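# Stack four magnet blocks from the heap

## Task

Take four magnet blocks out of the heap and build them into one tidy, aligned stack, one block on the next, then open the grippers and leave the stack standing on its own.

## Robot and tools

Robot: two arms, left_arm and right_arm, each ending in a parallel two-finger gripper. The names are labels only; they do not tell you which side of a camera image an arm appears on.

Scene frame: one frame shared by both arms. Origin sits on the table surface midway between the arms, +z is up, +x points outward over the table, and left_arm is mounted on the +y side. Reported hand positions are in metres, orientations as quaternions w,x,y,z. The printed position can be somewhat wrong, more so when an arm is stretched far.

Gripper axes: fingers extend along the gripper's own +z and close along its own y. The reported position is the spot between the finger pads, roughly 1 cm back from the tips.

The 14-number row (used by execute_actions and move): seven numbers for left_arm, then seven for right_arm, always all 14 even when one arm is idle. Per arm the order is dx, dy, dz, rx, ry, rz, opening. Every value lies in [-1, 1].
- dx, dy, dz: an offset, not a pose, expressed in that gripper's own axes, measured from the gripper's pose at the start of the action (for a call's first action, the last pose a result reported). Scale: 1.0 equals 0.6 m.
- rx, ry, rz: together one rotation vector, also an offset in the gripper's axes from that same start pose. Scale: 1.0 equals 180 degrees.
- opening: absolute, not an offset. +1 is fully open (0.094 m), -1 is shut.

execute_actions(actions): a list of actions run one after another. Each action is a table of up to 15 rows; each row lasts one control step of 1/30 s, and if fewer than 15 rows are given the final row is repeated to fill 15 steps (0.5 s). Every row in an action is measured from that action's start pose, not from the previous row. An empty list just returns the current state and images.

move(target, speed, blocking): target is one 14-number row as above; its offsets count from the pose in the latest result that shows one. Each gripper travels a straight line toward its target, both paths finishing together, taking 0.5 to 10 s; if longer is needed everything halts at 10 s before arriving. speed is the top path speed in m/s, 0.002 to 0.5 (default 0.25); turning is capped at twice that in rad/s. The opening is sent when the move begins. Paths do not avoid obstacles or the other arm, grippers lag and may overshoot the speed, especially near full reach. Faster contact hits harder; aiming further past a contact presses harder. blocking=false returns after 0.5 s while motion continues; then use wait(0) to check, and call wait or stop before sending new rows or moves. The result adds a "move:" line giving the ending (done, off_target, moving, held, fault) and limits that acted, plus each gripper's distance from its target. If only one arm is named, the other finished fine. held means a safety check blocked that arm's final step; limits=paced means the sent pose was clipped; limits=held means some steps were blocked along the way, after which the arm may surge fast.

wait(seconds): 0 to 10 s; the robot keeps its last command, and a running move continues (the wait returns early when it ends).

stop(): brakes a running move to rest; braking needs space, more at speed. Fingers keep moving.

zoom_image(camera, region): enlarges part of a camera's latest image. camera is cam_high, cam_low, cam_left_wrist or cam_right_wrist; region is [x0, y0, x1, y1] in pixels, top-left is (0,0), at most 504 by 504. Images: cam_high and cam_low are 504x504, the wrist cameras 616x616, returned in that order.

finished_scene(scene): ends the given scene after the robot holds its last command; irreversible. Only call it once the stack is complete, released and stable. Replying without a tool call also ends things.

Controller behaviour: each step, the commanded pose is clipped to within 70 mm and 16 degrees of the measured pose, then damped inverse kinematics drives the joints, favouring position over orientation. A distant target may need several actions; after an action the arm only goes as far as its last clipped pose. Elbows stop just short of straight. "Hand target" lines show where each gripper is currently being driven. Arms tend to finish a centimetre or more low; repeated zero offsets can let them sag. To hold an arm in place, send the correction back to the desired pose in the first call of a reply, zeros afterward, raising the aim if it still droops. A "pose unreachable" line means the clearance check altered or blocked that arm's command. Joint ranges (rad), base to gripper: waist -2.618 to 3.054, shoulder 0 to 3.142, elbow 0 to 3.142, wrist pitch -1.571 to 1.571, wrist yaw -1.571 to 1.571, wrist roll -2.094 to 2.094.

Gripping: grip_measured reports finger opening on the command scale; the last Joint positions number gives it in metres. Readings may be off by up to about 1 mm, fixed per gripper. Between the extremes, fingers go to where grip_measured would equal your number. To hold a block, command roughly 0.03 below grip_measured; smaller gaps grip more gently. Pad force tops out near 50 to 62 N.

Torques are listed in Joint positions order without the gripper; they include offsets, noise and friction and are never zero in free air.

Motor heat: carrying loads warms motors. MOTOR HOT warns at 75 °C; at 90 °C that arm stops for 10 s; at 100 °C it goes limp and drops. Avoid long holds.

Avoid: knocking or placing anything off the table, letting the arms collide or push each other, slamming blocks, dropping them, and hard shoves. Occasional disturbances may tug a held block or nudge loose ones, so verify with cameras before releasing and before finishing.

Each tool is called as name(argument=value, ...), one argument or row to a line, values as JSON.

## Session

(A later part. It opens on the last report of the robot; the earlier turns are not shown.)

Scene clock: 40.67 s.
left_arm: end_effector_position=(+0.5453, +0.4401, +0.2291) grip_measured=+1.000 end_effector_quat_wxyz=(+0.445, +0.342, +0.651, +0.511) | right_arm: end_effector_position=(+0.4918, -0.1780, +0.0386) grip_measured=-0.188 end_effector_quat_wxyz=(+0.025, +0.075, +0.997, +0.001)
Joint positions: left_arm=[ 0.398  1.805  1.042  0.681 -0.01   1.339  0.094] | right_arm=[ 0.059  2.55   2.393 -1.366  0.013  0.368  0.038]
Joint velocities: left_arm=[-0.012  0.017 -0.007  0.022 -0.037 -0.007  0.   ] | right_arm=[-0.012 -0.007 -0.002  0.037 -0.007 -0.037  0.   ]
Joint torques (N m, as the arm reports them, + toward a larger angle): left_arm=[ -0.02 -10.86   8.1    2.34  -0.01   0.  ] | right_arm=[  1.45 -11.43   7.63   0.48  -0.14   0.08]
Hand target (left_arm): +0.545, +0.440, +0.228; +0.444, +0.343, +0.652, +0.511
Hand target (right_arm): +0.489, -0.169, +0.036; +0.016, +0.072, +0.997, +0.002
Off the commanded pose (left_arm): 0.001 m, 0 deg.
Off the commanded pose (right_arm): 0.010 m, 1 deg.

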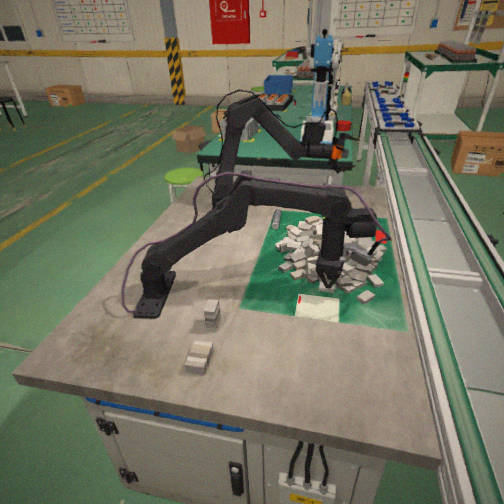

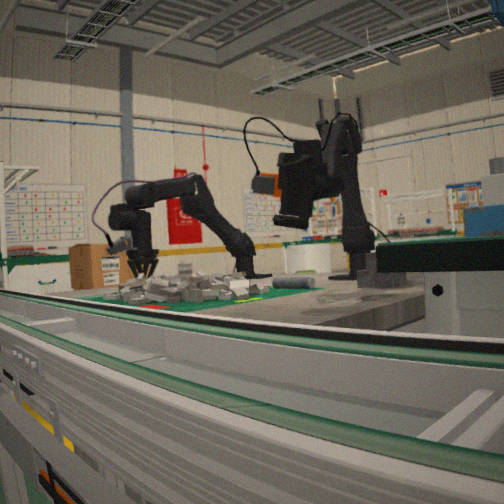

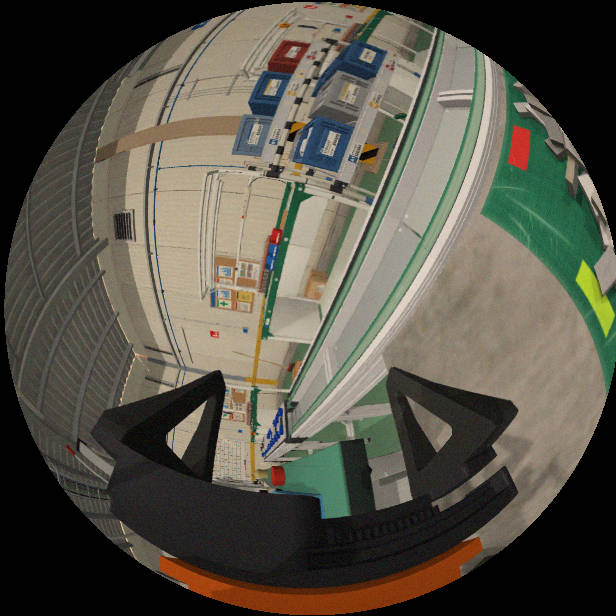

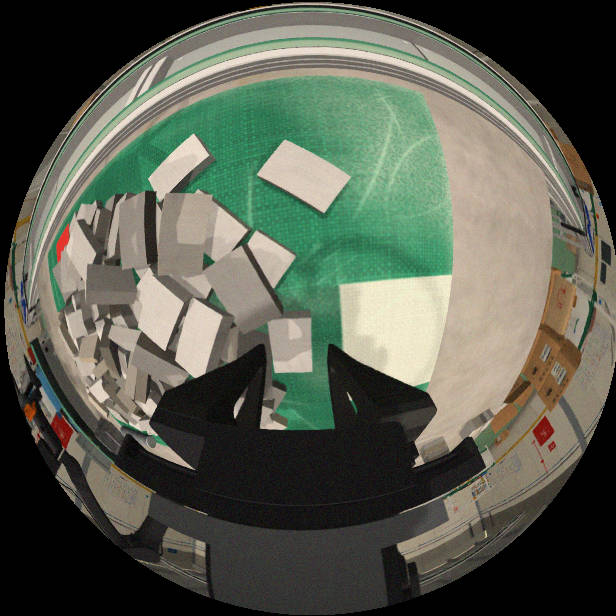

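move(
  target=[0,0,0,0,0,0,1,0.017,0.017,0.040,0,0.016,-0.009,-0.19],
  speed=0.04,
)

zoom_image(
  camera="cam_right_wrist",
  region=[200, 230, 420, 440],
)

Scene clock: 43.50 s.
left_arm: end_effector_position=(+0.5453, +0.4401, +0.2298) grip_measured=+1.000 end_effector_quat_wxyz=(+0.445, +0.342, +0.650, +0.512) | right_arm: end_effector_position=(+0.4949, -0.1785, +0.0323) grip_measured=-0.188 end_effector_quat_wxyz=(+0.027, +0.075, +0.997, -0.002)
Joint positions: left_arm=[ 0.398  1.805  1.042  0.684 -0.01   1.339  0.094] | right_arm=[ 0.059  2.563  2.393 -1.35   0.02   0.369  0.038]
Joint velocities: left_arm=[-0.007  0.032 -0.012 -0.037 -0.022  0.007  0.   ] | right_arm=[-0.012 -0.007 -0.002 -0.037  0.022  0.007 -0.   ]
Joint torques (N m, as the arm reports them, + toward a larger angle): left_arm=[ -0.01 -10.87   8.09   2.34   0.     0.  ] | right_arm=[  1.64 -10.88   4.5    0.63  -0.26  -0.04]
Hand target (left_arm): +0.545, +0.440, +0.229; +0.445, +0.342, +0.651, +0.511
Hand target (right_arm): +0.484, -0.167, +0.015; -0.001, +0.061, +0.998, +0.002
Off the commanded pose (left_arm): 0.001 m, 0 deg.
Off the commanded pose (right_arm): 0.024 m, 4 deg.
move: off_target (right_arm)

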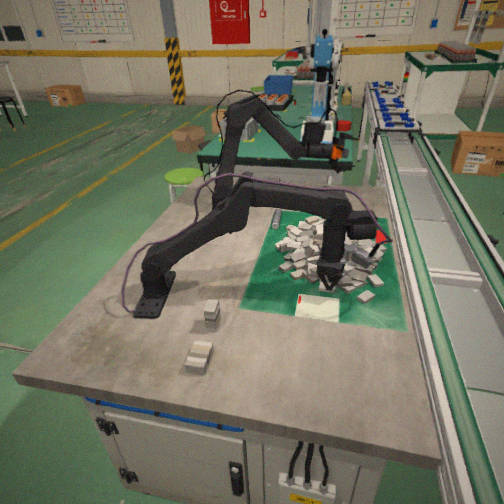

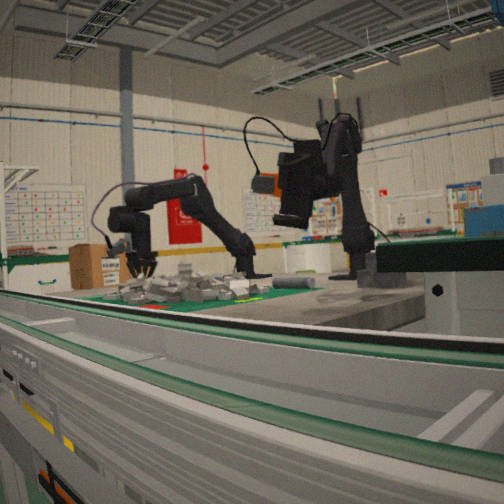

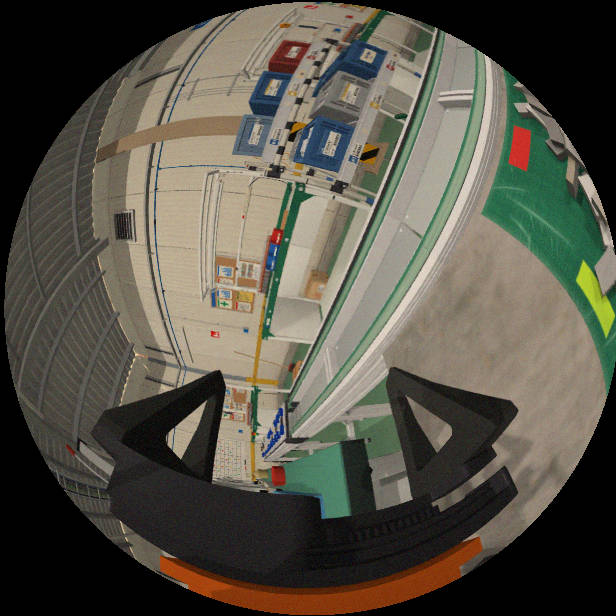

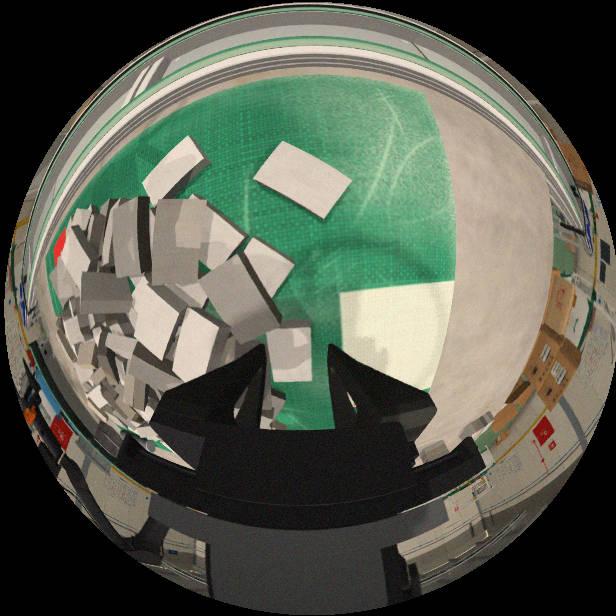

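Region (200, 230, 420, 440) of cam_right_wrist's 616x616 image, scaled by 2.291, with more detail than that image has; it fills the top 481 rows of this view, and the rest is white.

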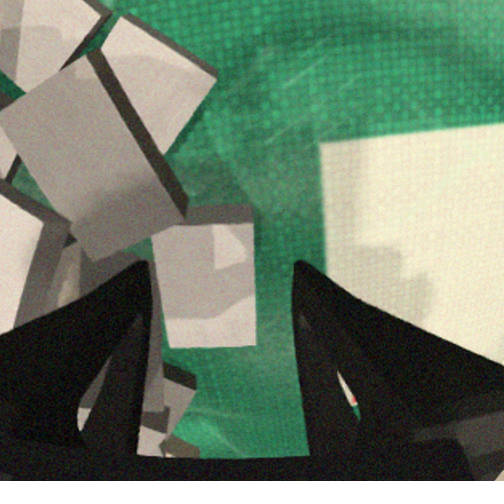

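execute_actions(
  actions=[
    [[0,0,0,0,0,0,1,0.03,0.012,-0.005,0,0.0,0,-0.19]],
  ],
)

zoom_image(
  camera="cam_right_wrist",
  region=[200, 230, 420, 440],
)

Scene clock: 47.03 s.
left_arm: end_effector_position=(+0.5454, +0.4402, +0.2304) grip_measured=+1.000 end_effector_quat_wxyz=(+0.446, +0.342, +0.649, +0.513) | right_arm: end_effector_position=(+0.4850, -0.1819, +0.0357) grip_measured=-0.188 end_effector_quat_wxyz=(+0.033, +0.081, +0.996, -0.011)
Joint positions: left_arm=[ 0.398  1.805  1.042  0.686 -0.01   1.339  0.094] | right_arm=[ 0.064  2.482  2.254 -1.287  0.04   0.385  0.038]
Joint velocities: left_arm=[ 0.007 -0.007 -0.002  0.066 -0.037 -0.066  0.   ] | right_arm=[-0.022 -0.012  0.002 -0.022 -0.037 -0.081  0.   ]
Joint torques (N m, as the arm reports them, + toward a larger angle): left_arm=[ -0.01 -10.87   8.09   2.35  -0.01   0.  ] | right_arm=[  1.9  -13.39   3.84   0.78  -0.2    0.09]
Hand target (left_arm): +0.545, +0.440, +0.230; +0.445, +0.342, +0.650, +0.512
Hand target (right_arm): +0.478, -0.169, +0.035; +0.026, +0.075, +0.997, -0.003
Off the commanded pose (left_arm): 0.001 m, 0 deg.
Off the commanded pose (right_arm): 0.015 m, 1 deg.

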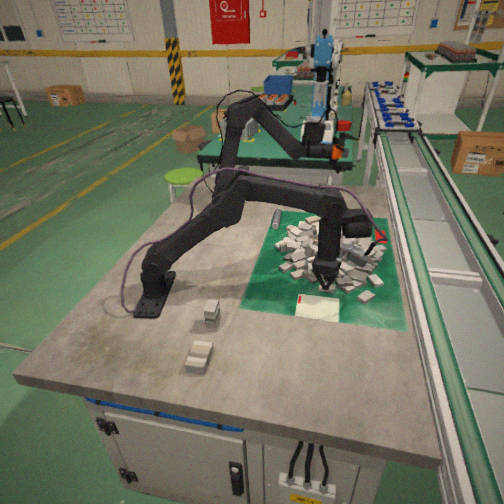

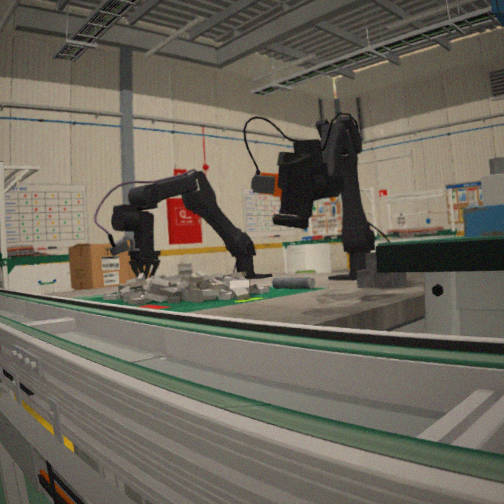

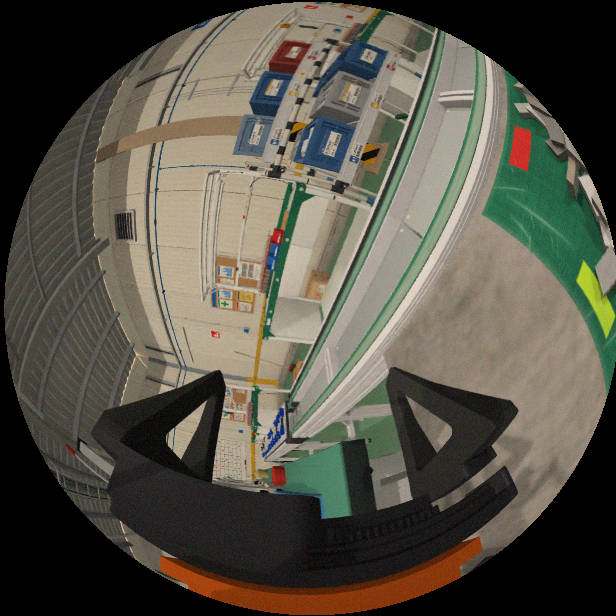

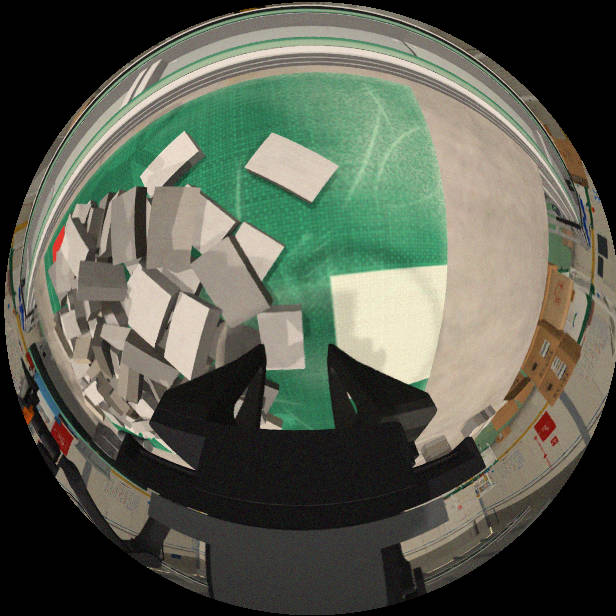

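Region (200, 230, 420, 440) of cam_right_wrist's 616x616 image, scaled by 2.291, with more detail than that image has; it fills the top 481 rows of this view, and the rest is white.

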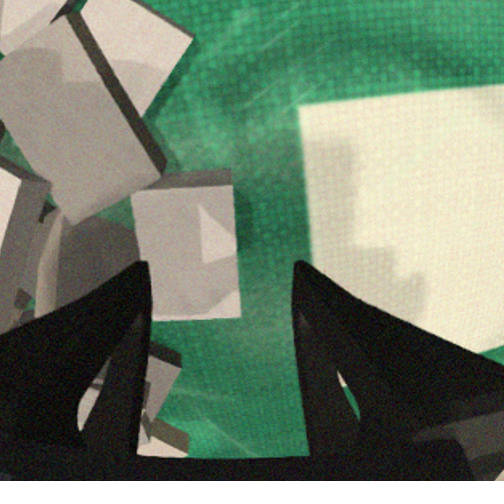

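move(
  target=[0,0,0,0,0,0,1,0,-0.005,-0.06,0,0,0,-0.19],
  speed=0.1,
)

move(
  target=[0,0,0,0,0,0,1,0,0.01,0,0.0105,0.022,0.487,0.35],
  speed=0.4,
)

Scene clock: 51.80 s.
left_arm: end_effector_position=(+0.5454, +0.4402, +0.2311) grip_measured=+1.000 end_effector_quat_wxyz=(+0.446, +0.341, +0.648, +0.514) | right_arm: end_effector_position=(+0.4797, -0.1837, +0.0636) grip_measured=-0.188 end_effector_quat_wxyz=(+0.026, +0.081, +0.996, -0.015)
Joint positions: left_arm=[ 0.398  1.805  1.042  0.689 -0.01   1.339  0.094] | right_arm=[ 0.064  2.482  2.366 -1.414  0.044  0.386  0.038]
Joint velocities: left_arm=[-0.002 -0.002 -0.012 -0.125  0.007 -0.066  0.   ] | right_arm=[ 0.002 -0.012 -0.012 -0.051  0.022  0.022  0.   ]
Joint torques (N m, as the arm reports them, + toward a larger angle): left_arm=[  0.   -10.87   8.1    2.34   0.     0.  ] | right_arm=[ -0.38 -12.53   7.67   0.52  -0.04  -0.04]
Hand target (left_arm): +0.545, +0.440, +0.230; +0.446, +0.342, +0.649, +0.513
Hand target (right_arm): +0.482, -0.184, +0.072; +0.033, +0.081, +0.996, -0.011
Off the commanded pose (left_arm): 0.001 m, 0 deg.
Off the commanded pose (right_arm): 0.008 m, 1 deg.
move: done

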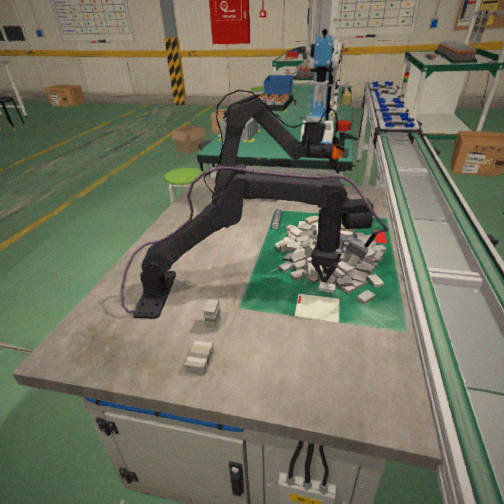

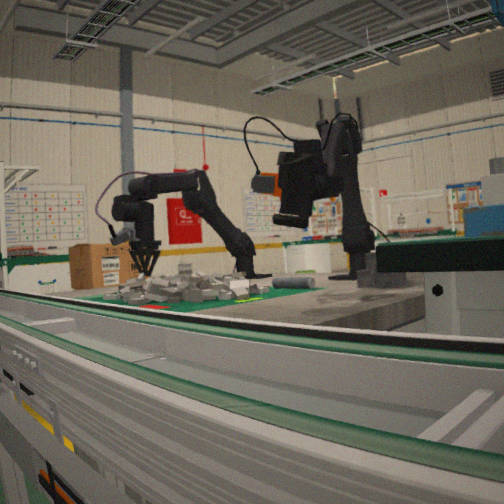

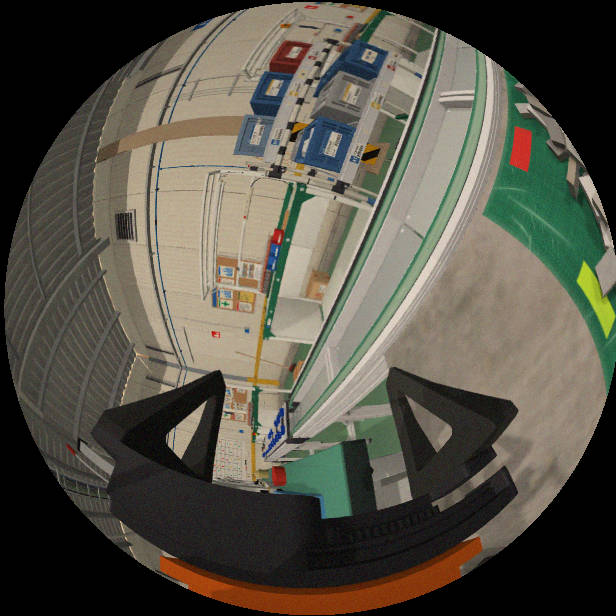

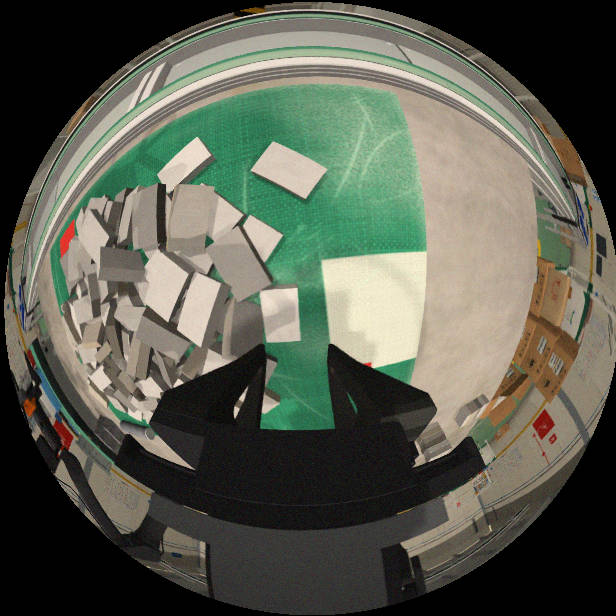

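Scene clock: 54.43 s.
left_arm: end_effector_position=(+0.5455, +0.4402, +0.2318) grip_measured=+1.000 end_effector_quat_wxyz=(+0.447, +0.341, +0.648, +0.514) | right_arm: end_effector_position=(+0.4809, -0.1766, +0.0645) grip_measured=+0.348 end_effector_quat_wxyz=(+0.004, +0.744, +0.669, +0.002)
Joint positions: left_arm=[ 0.398  1.805  1.042  0.692 -0.01   1.339  0.094] | right_arm=[ 0.064  2.583  2.561 -1.541  0.006  1.9    0.063]
Joint velocities: left_arm=[ 0.002  0.002 -0.007  0.022  0.007  0.007  0.   ] | right_arm=[-0.007  0.007  0.002 -0.037 -0.066 -0.022 -0.   ]
Joint torques (N m, as the arm reports them, + toward a larger angle): left_arm=[ -0.02 -10.87   8.1    2.34   0.     0.  ] | right_arm=[ -0.53 -11.49   7.41   0.4   -0.08   0.11]
Hand target (left_arm): +0.545, +0.440, +0.231; +0.446, +0.341, +0.648, +0.514
Hand target (right_arm): +0.481, -0.178, +0.063; -0.001, +0.749, +0.662, -0.001
Off the commanded pose (left_arm): 0.001 m, 0 deg.
Off the commanded pose (right_arm): 0.002 m, 2 deg.
joint sent to its limit (right arm) — the command would take joint 4 (wrist pitch) past its lower limit, so that joint was sent only as far as its limit.
move: done

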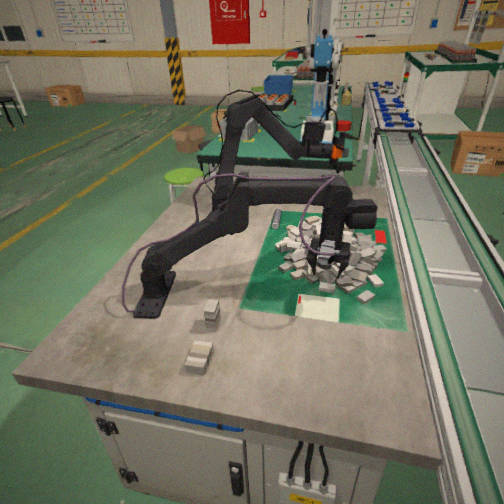

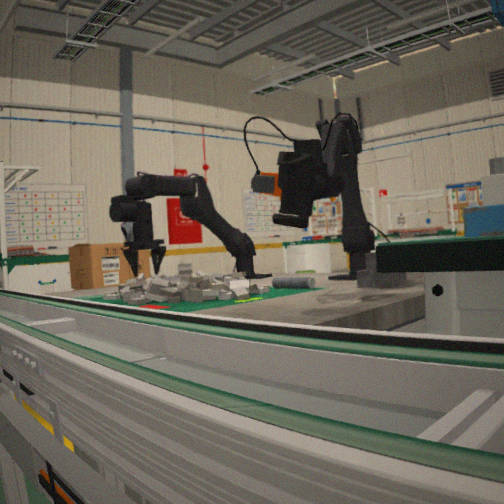

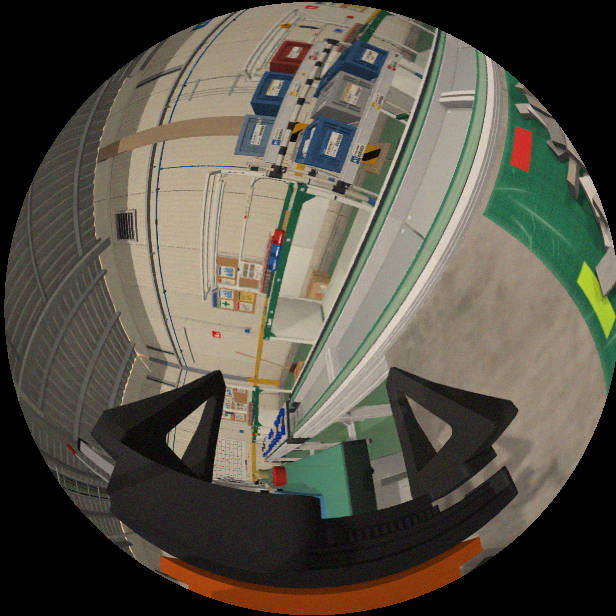

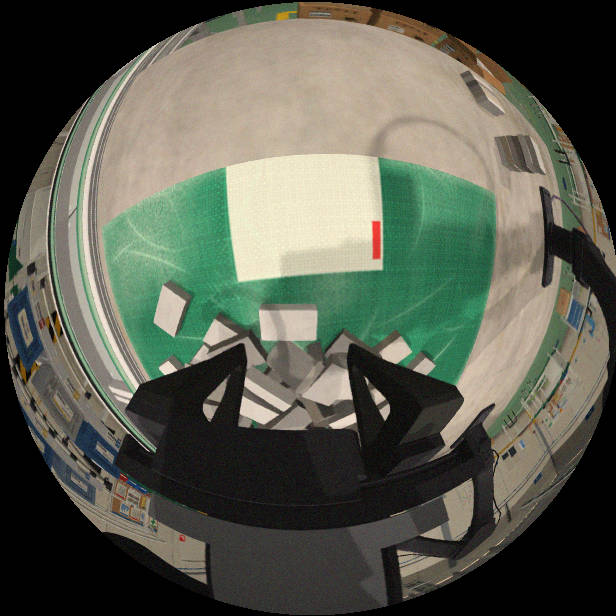

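move(
  target=[0,0,0,0,0,0,1,-0.010,0.007,0.05,0,0,0.004,0.3],
  speed=0.08,
)

zoom_image(
  camera="cam_right_wrist",
  region=[190, 240, 410, 440],
)

Scene clock: 56.50 s.
left_arm: end_effector_position=(+0.5455, +0.4402, +0.2324) grip_measured=+1.000 end_effector_quat_wxyz=(+0.448, +0.340, +0.647, +0.515) | right_arm: end_effector_position=(+0.4841, -0.1790, +0.0308) grip_measured=+0.302 end_effector_quat_wxyz=(+0.002, +0.746, +0.666, -0.003)
Joint positions: left_arm=[ 0.398  1.805  1.042  0.694 -0.01   1.339  0.094] | right_arm=[ 0.057  2.582  2.423 -1.415  0.006  1.902  0.061]
Joint velocities: left_arm=[-0.007 -0.022  0.012  0.007  0.037 -0.037  0.   ] | right_arm=[ 0.017 -0.012 -0.002  0.007 -0.007 -0.037 -0.001]
Joint torques (N m, as the arm reports them, + toward a larger angle): left_arm=[ -0.02 -10.87   8.09   2.34  -0.01   0.  ] | right_arm=[ -0.69 -14.3    4.05   0.68  -0.05  -0.01]
Hand target (left_arm): +0.545, +0.440, +0.232; +0.447, +0.341, +0.648, +0.514
Hand target (right_arm): +0.484, -0.183, +0.035; +0.004, +0.748, +0.664, +0.001
Off the commanded pose (left_arm): 0.001 m, 0 deg.
Off the commanded pose (right_arm): 0.006 m, 1 deg.
move: done

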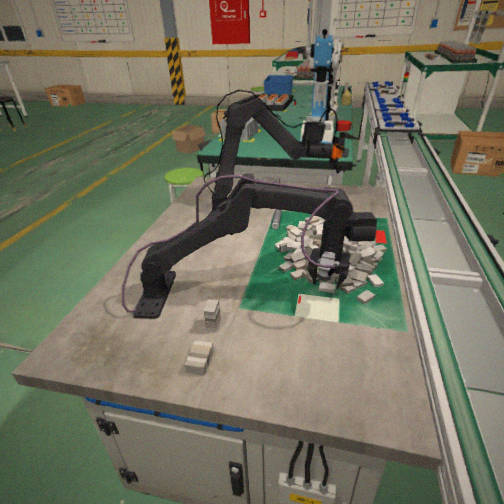

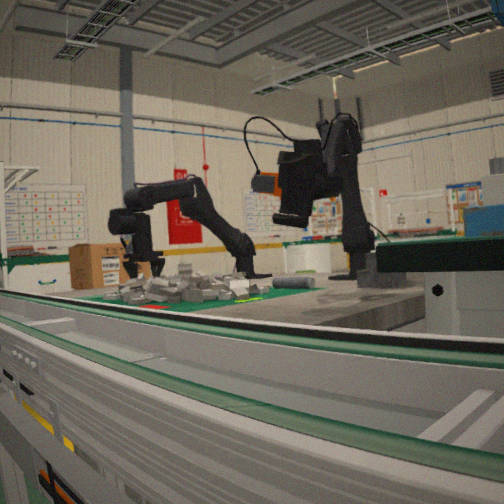

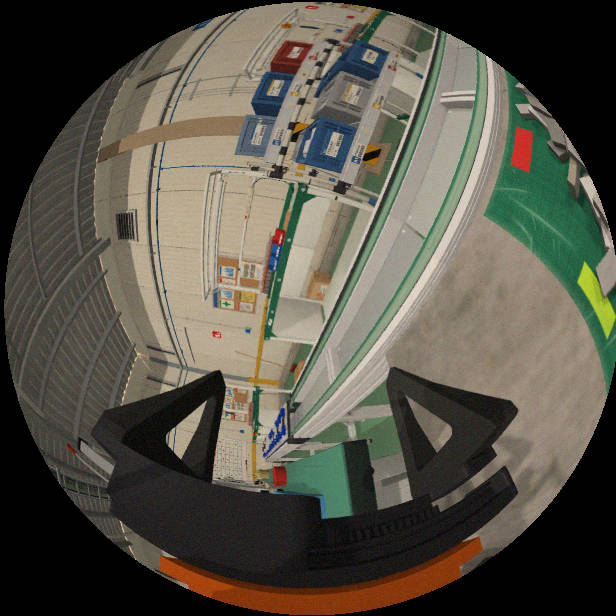

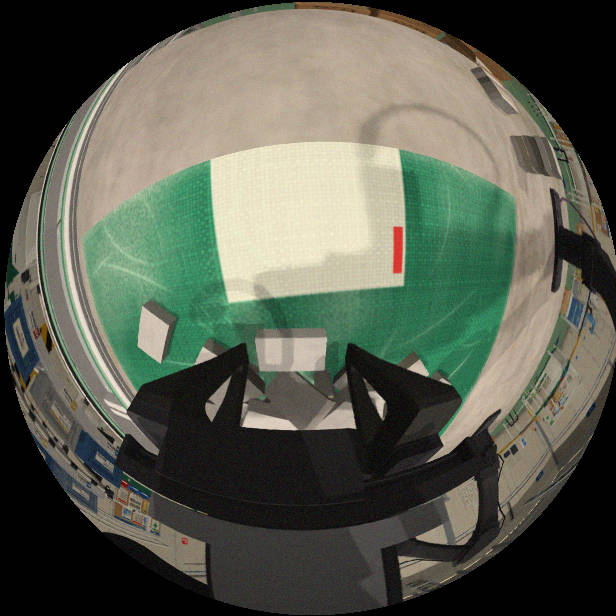

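Region (190, 240, 410, 440) of cam_right_wrist's 616x616 image, scaled by 2.291, with more detail than that image has; it fills the top 458 rows of this view, and the rest is white.

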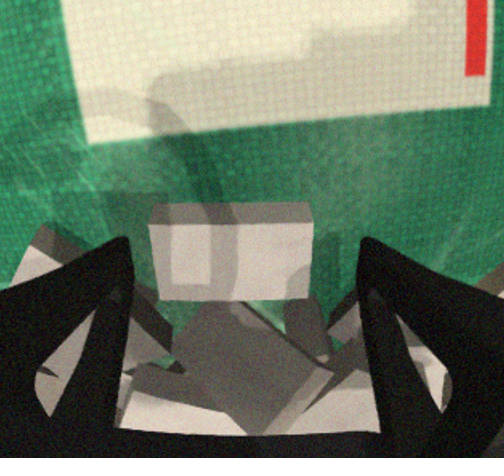

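move(
  target=[0,0,0,0,0,0,1,-0.006,0.004,0.028,0,0,0.0,0.3],
  speed=0.05,
)

zoom_image(
  camera="cam_right_wrist",
  region=[190, 240, 410, 440],
)

zoom_image(
  camera="cam_high",
  region=[280, 230, 400, 320],
)

Scene clock: 59.30 s.
left_arm: end_effector_position=(+0.5456, +0.4402, +0.2331) grip_measured=+1.000 end_effector_quat_wxyz=(+0.448, +0.340, +0.646, +0.516) | right_arm: end_effector_position=(+0.4859, -0.1786, +0.0203) grip_measured=+0.302 end_effector_quat_wxyz=(+0.003, +0.746, +0.666, -0.000)
Joint positions: left_arm=[ 0.398  1.805  1.042  0.697 -0.01   1.339  0.094] | right_arm=[ 0.057  2.582  2.381 -1.368  0.006  1.902  0.061]
Joint velocities: left_arm=[-0.002 -0.017 -0.007  0.081  0.022  0.007  0.   ] | right_arm=[-0.007  0.002 -0.007 -0.007  0.007 -0.11  -0.001]
Joint torques (N m, as the arm reports them, + toward a larger angle): left_arm=[ -0.02 -10.87   8.09   2.34  -0.01   0.  ] | right_arm=[ -0.74 -12.57   4.1    0.75  -0.05  -0.05]
Hand target (left_arm): +0.546, +0.440, +0.232; +0.448, +0.340, +0.647, +0.515
Hand target (right_arm): +0.486, -0.183, +0.014; +0.002, +0.746, +0.666, -0.003
Off the commanded pose (left_arm): 0.001 m, 0 deg.
Off the commanded pose (right_arm): 0.008 m, 0 deg.
move: done

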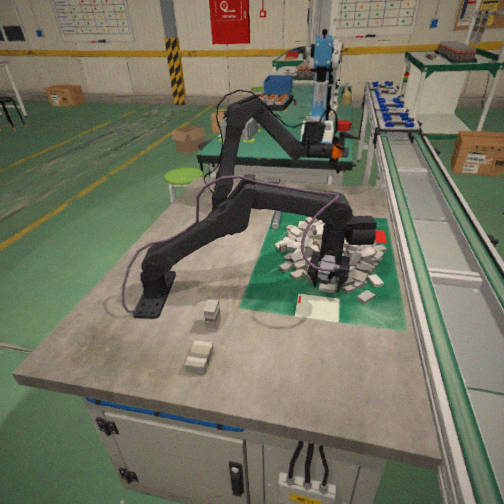

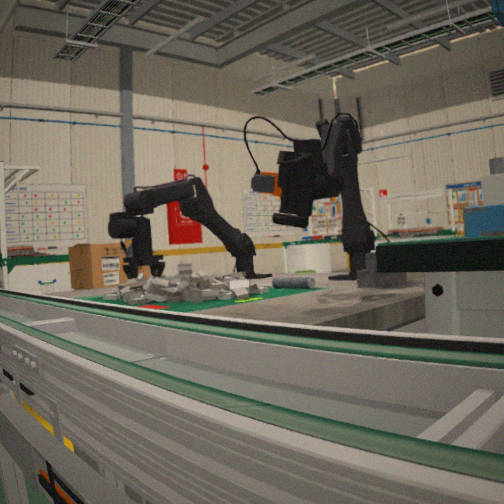

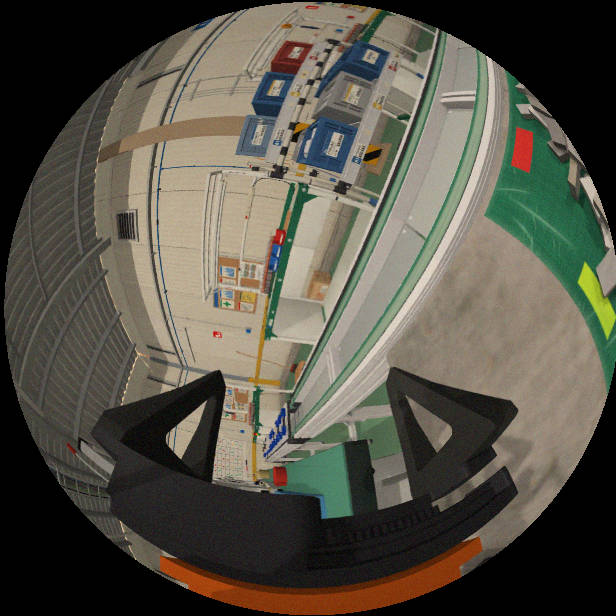

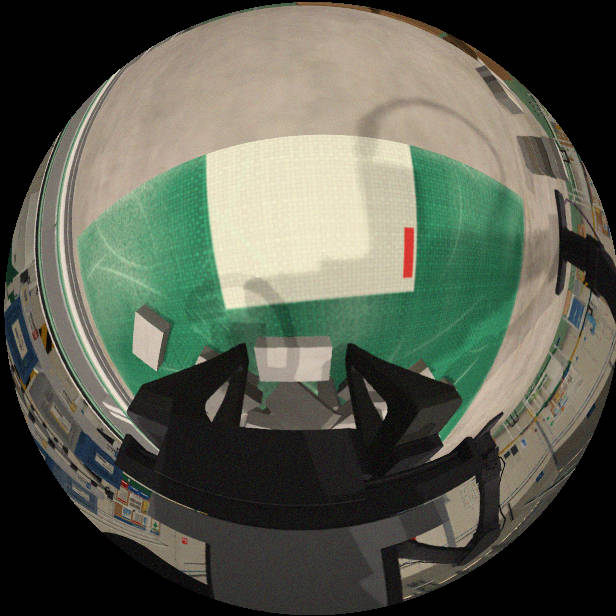

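Region (190, 240, 410, 440) of cam_right_wrist's 616x616 image, scaled by 2.291, with more detail than that image has; it fills the top 458 rows of this view, and the rest is white.

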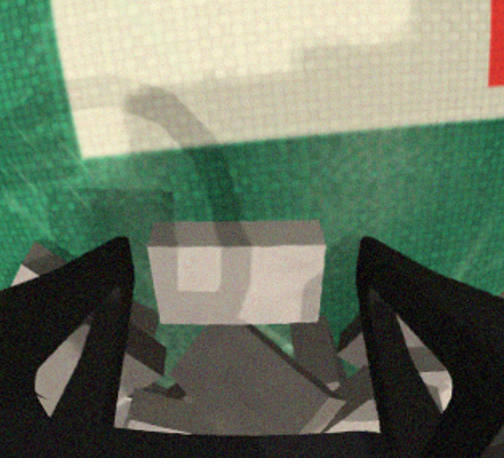

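Region (280, 230, 400, 320) of cam_high's 504x504 image, scaled by 4.200, with more detail than that image has; it fills the top 378 rows of this view, and the rest is white.

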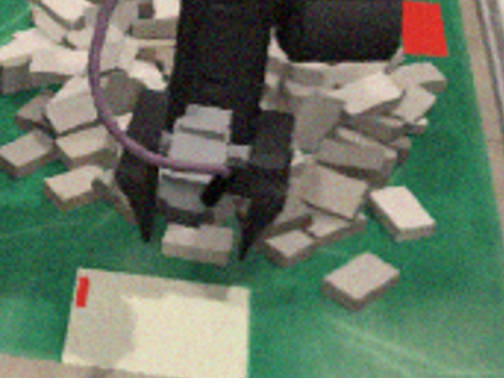

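move(
  target=[0,0,0,0,0,0,1,-0.006,0.002,0.02,0,0,0.0,0.3],
  speed=0.03,
)

zoom_image(
  camera="cam_right_wrist",
  region=[190, 240, 410, 440],
)

zoom_image(
  camera="cam_high",
  region=[280, 230, 400, 320],
)

Scene clock: 61.63 s.
left_arm: end_effector_position=(+0.5456, +0.4402, +0.2337) grip_measured=+1.000 end_effector_quat_wxyz=(+0.449, +0.339, +0.645, +0.516) | right_arm: end_effector_position=(+0.4854, -0.1788, +0.0152) grip_measured=+0.302 end_effector_quat_wxyz=(+0.002, +0.746, +0.666, -0.002)
Joint positions: left_arm=[ 0.398  1.805  1.042  0.699 -0.01   1.339  0.094] | right_arm=[ 0.057  2.582  2.361 -1.35   0.006  1.902  0.061]
Joint velocities: left_arm=[-0.007  0.002 -0.002  0.007  0.022 -0.007  0.   ] | right_arm=[-0.017 -0.002 -0.027 -0.022 -0.007  0.007 -0.001]
Joint torques (N m, as the arm reports them, + toward a larger angle): left_arm=[ -0.02 -10.88   8.09   2.34  -0.01   0.  ] | right_arm=[ -0.67 -12.87   3.67   0.9   -0.03  -0.05]
Hand target (left_arm): +0.546, +0.440, +0.233; +0.448, +0.340, +0.646, +0.516
Hand target (right_arm): +0.486, -0.182, +0.008; +0.003, +0.746, +0.666, -0.001
Off the commanded pose (left_arm): 0.001 m, 0 deg.
Off the commanded pose (right_arm): 0.008 m, 0 deg.
move: done

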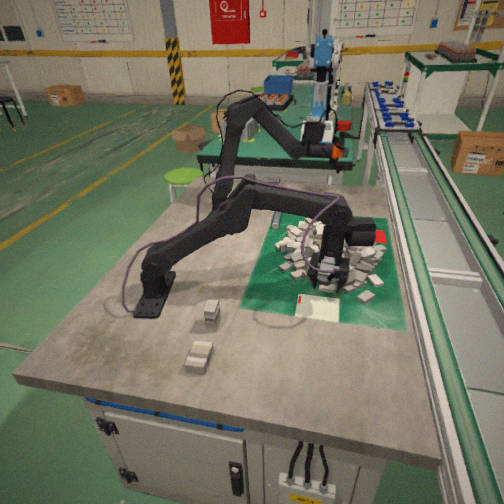

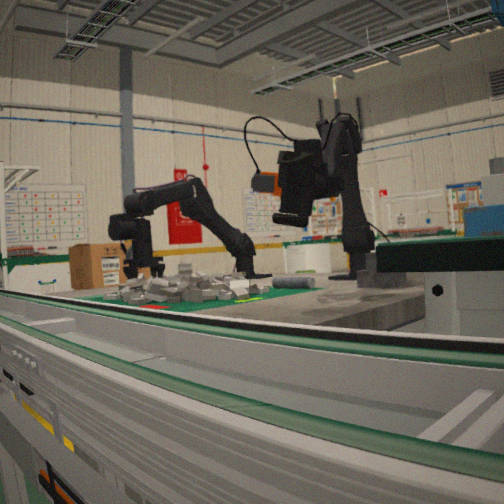

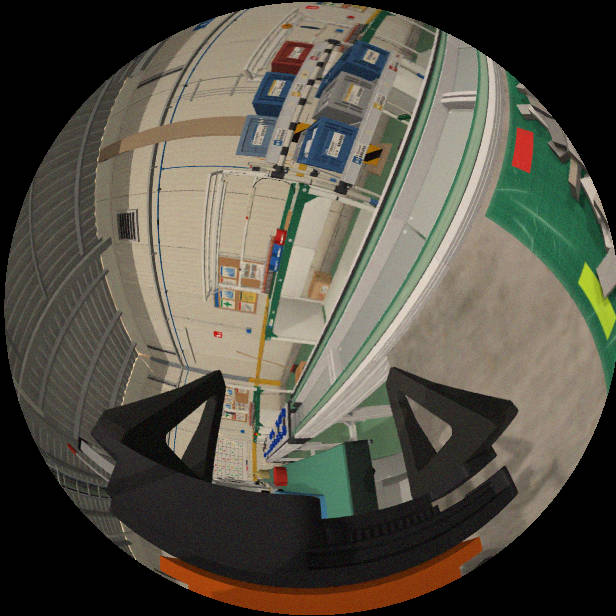

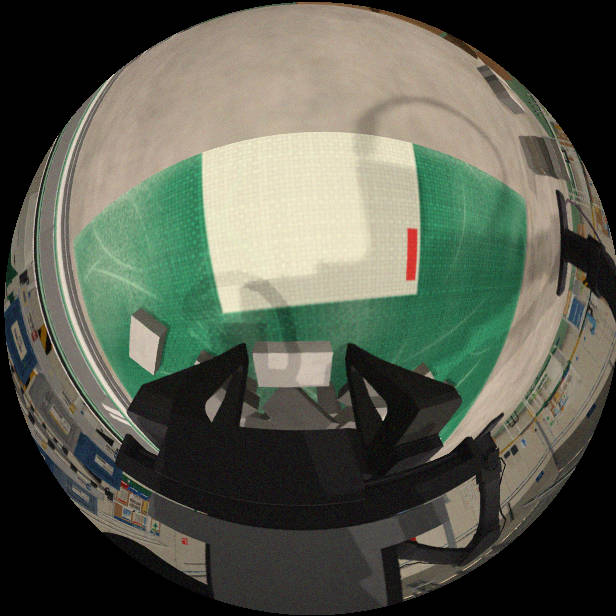

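Region (190, 240, 410, 440) of cam_right_wrist's 616x616 image, scaled by 2.291, with more detail than that image has; it fills the top 458 rows of this view, and the rest is white.

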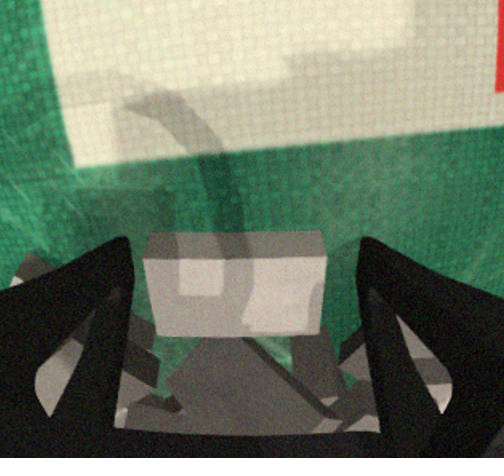

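Region (280, 230, 400, 320) of cam_high's 504x504 image, scaled by 4.200, with more detail than that image has; it fills the top 378 rows of this view, and the rest is white.

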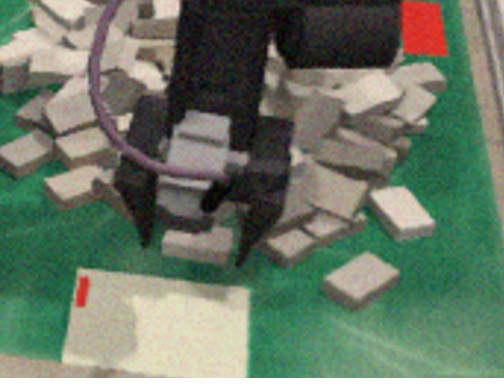

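execute_actions(
  actions=[
    [[0,0,0,0,0,0,1,0,0,0.005,0,0,0,0.2],[0,0,0,0,0,0,1,0,0,0.005,0,0,0,0.15],[0,0,0,0,0,0,1,0,0,0.005,0,0,0,0.1],[0,0,0,0,0,0,1,0,0,0.005,0,0,0,0.07],[0,0,0,0,0,0,1,0,0,0.005,0,0,0,0.04],[0,0,0,0,0,0,1,0,0,0.005,0,0,0,0.01],[0,0,0,0,0,0,1,0,0,0.005,0,0,0,-0.02],[0,0,0,0,0,0,1,0,0,0.005,0,0,0,-0.04],[0,0,0,0,0,0,1,0,0,0.005,0,0,0,-0.06],[0,0,0,0,0,0,1,0,0,0.005,0,0,0,-0.08]],
  ],
)

zoom_image(
  camera="cam_right_wrist",
  region=[190, 240, 410, 440],
)

Scene clock: 63.90 s.
left_arm: end_effector_position=(+0.5456, +0.4403, +0.2343) grip_measured=+1.000 end_effector_quat_wxyz=(+0.450, +0.339, +0.645, +0.517) | right_arm: end_effector_position=(+0.4863, -0.1789, +0.0152) grip_measured=-0.068 end_effector_quat_wxyz=(+0.004, +0.746, +0.666, -0.001)
Joint positions: left_arm=[ 0.398  1.805  1.042  0.702 -0.01   1.339  0.094] | right_arm=[ 0.057  2.582  2.361 -1.347  0.008  1.902  0.044]
Joint velocities: left_arm=[ 0.002  0.012  0.012 -0.051 -0.007  0.007  0.   ] | right_arm=[-0.012 -0.012 -0.017 -0.022 -0.007 -0.022  0.001]
Joint torques (N m, as the arm reports them, + toward a larger angle): left_arm=[ -0.03 -10.87   8.1    2.33  -0.01   0.  ] | right_arm=[  0.04 -12.81   4.77   0.66  -0.02   0.01]
Hand target (left_arm): +0.546, +0.440, +0.234; +0.449, +0.339, +0.645, +0.516
Hand target (right_arm): +0.485, -0.179, +0.012; +0.002, +0.746, +0.666, -0.002
Off the commanded pose (left_arm): 0.001 m, 0 deg.
Off the commanded pose (right_arm): 0.003 m, 0 deg.

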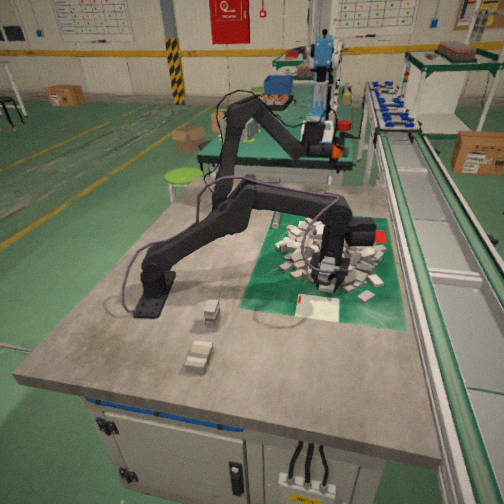

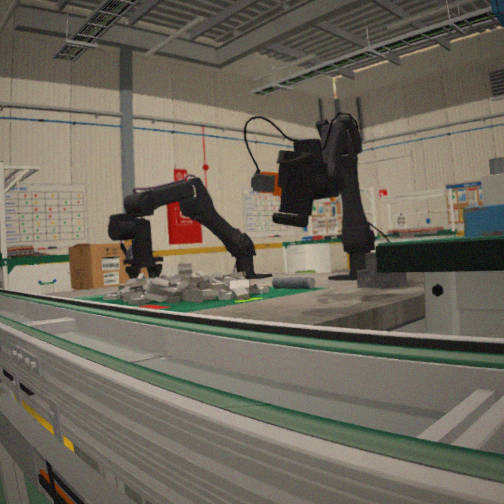

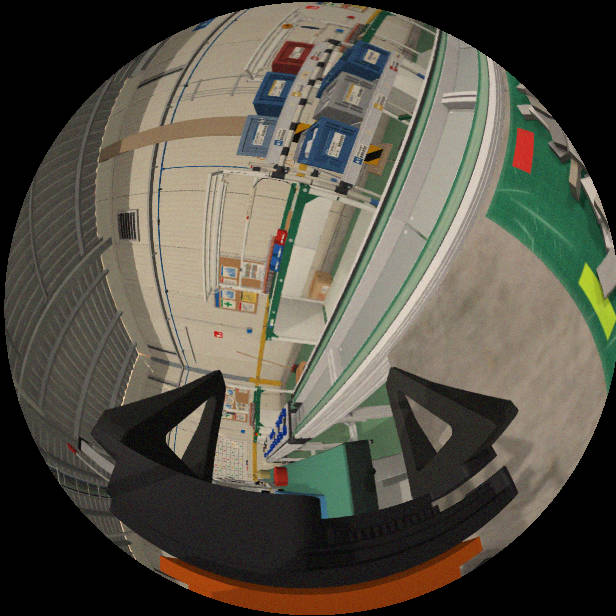

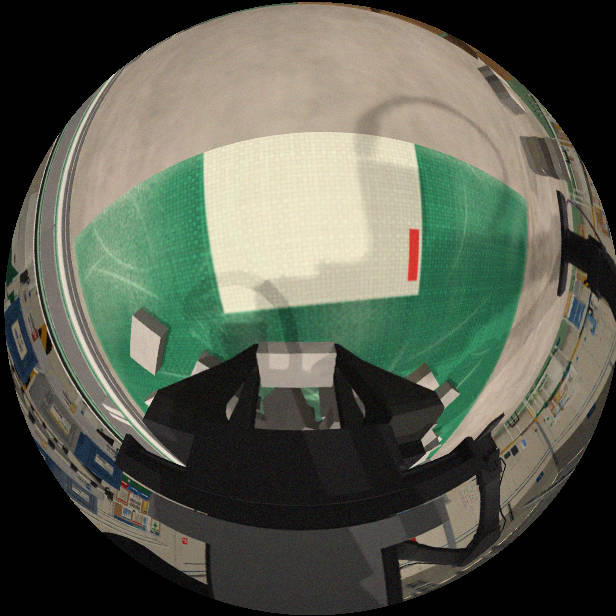

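Region (190, 240, 410, 440) of cam_right_wrist's 616x616 image, scaled by 2.291, with more detail than that image has; it fills the top 458 rows of this view, and the rest is white.

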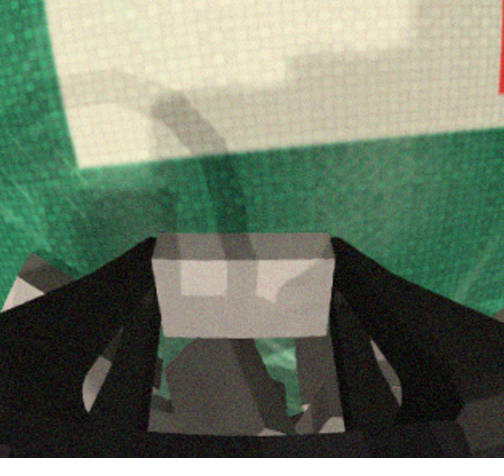

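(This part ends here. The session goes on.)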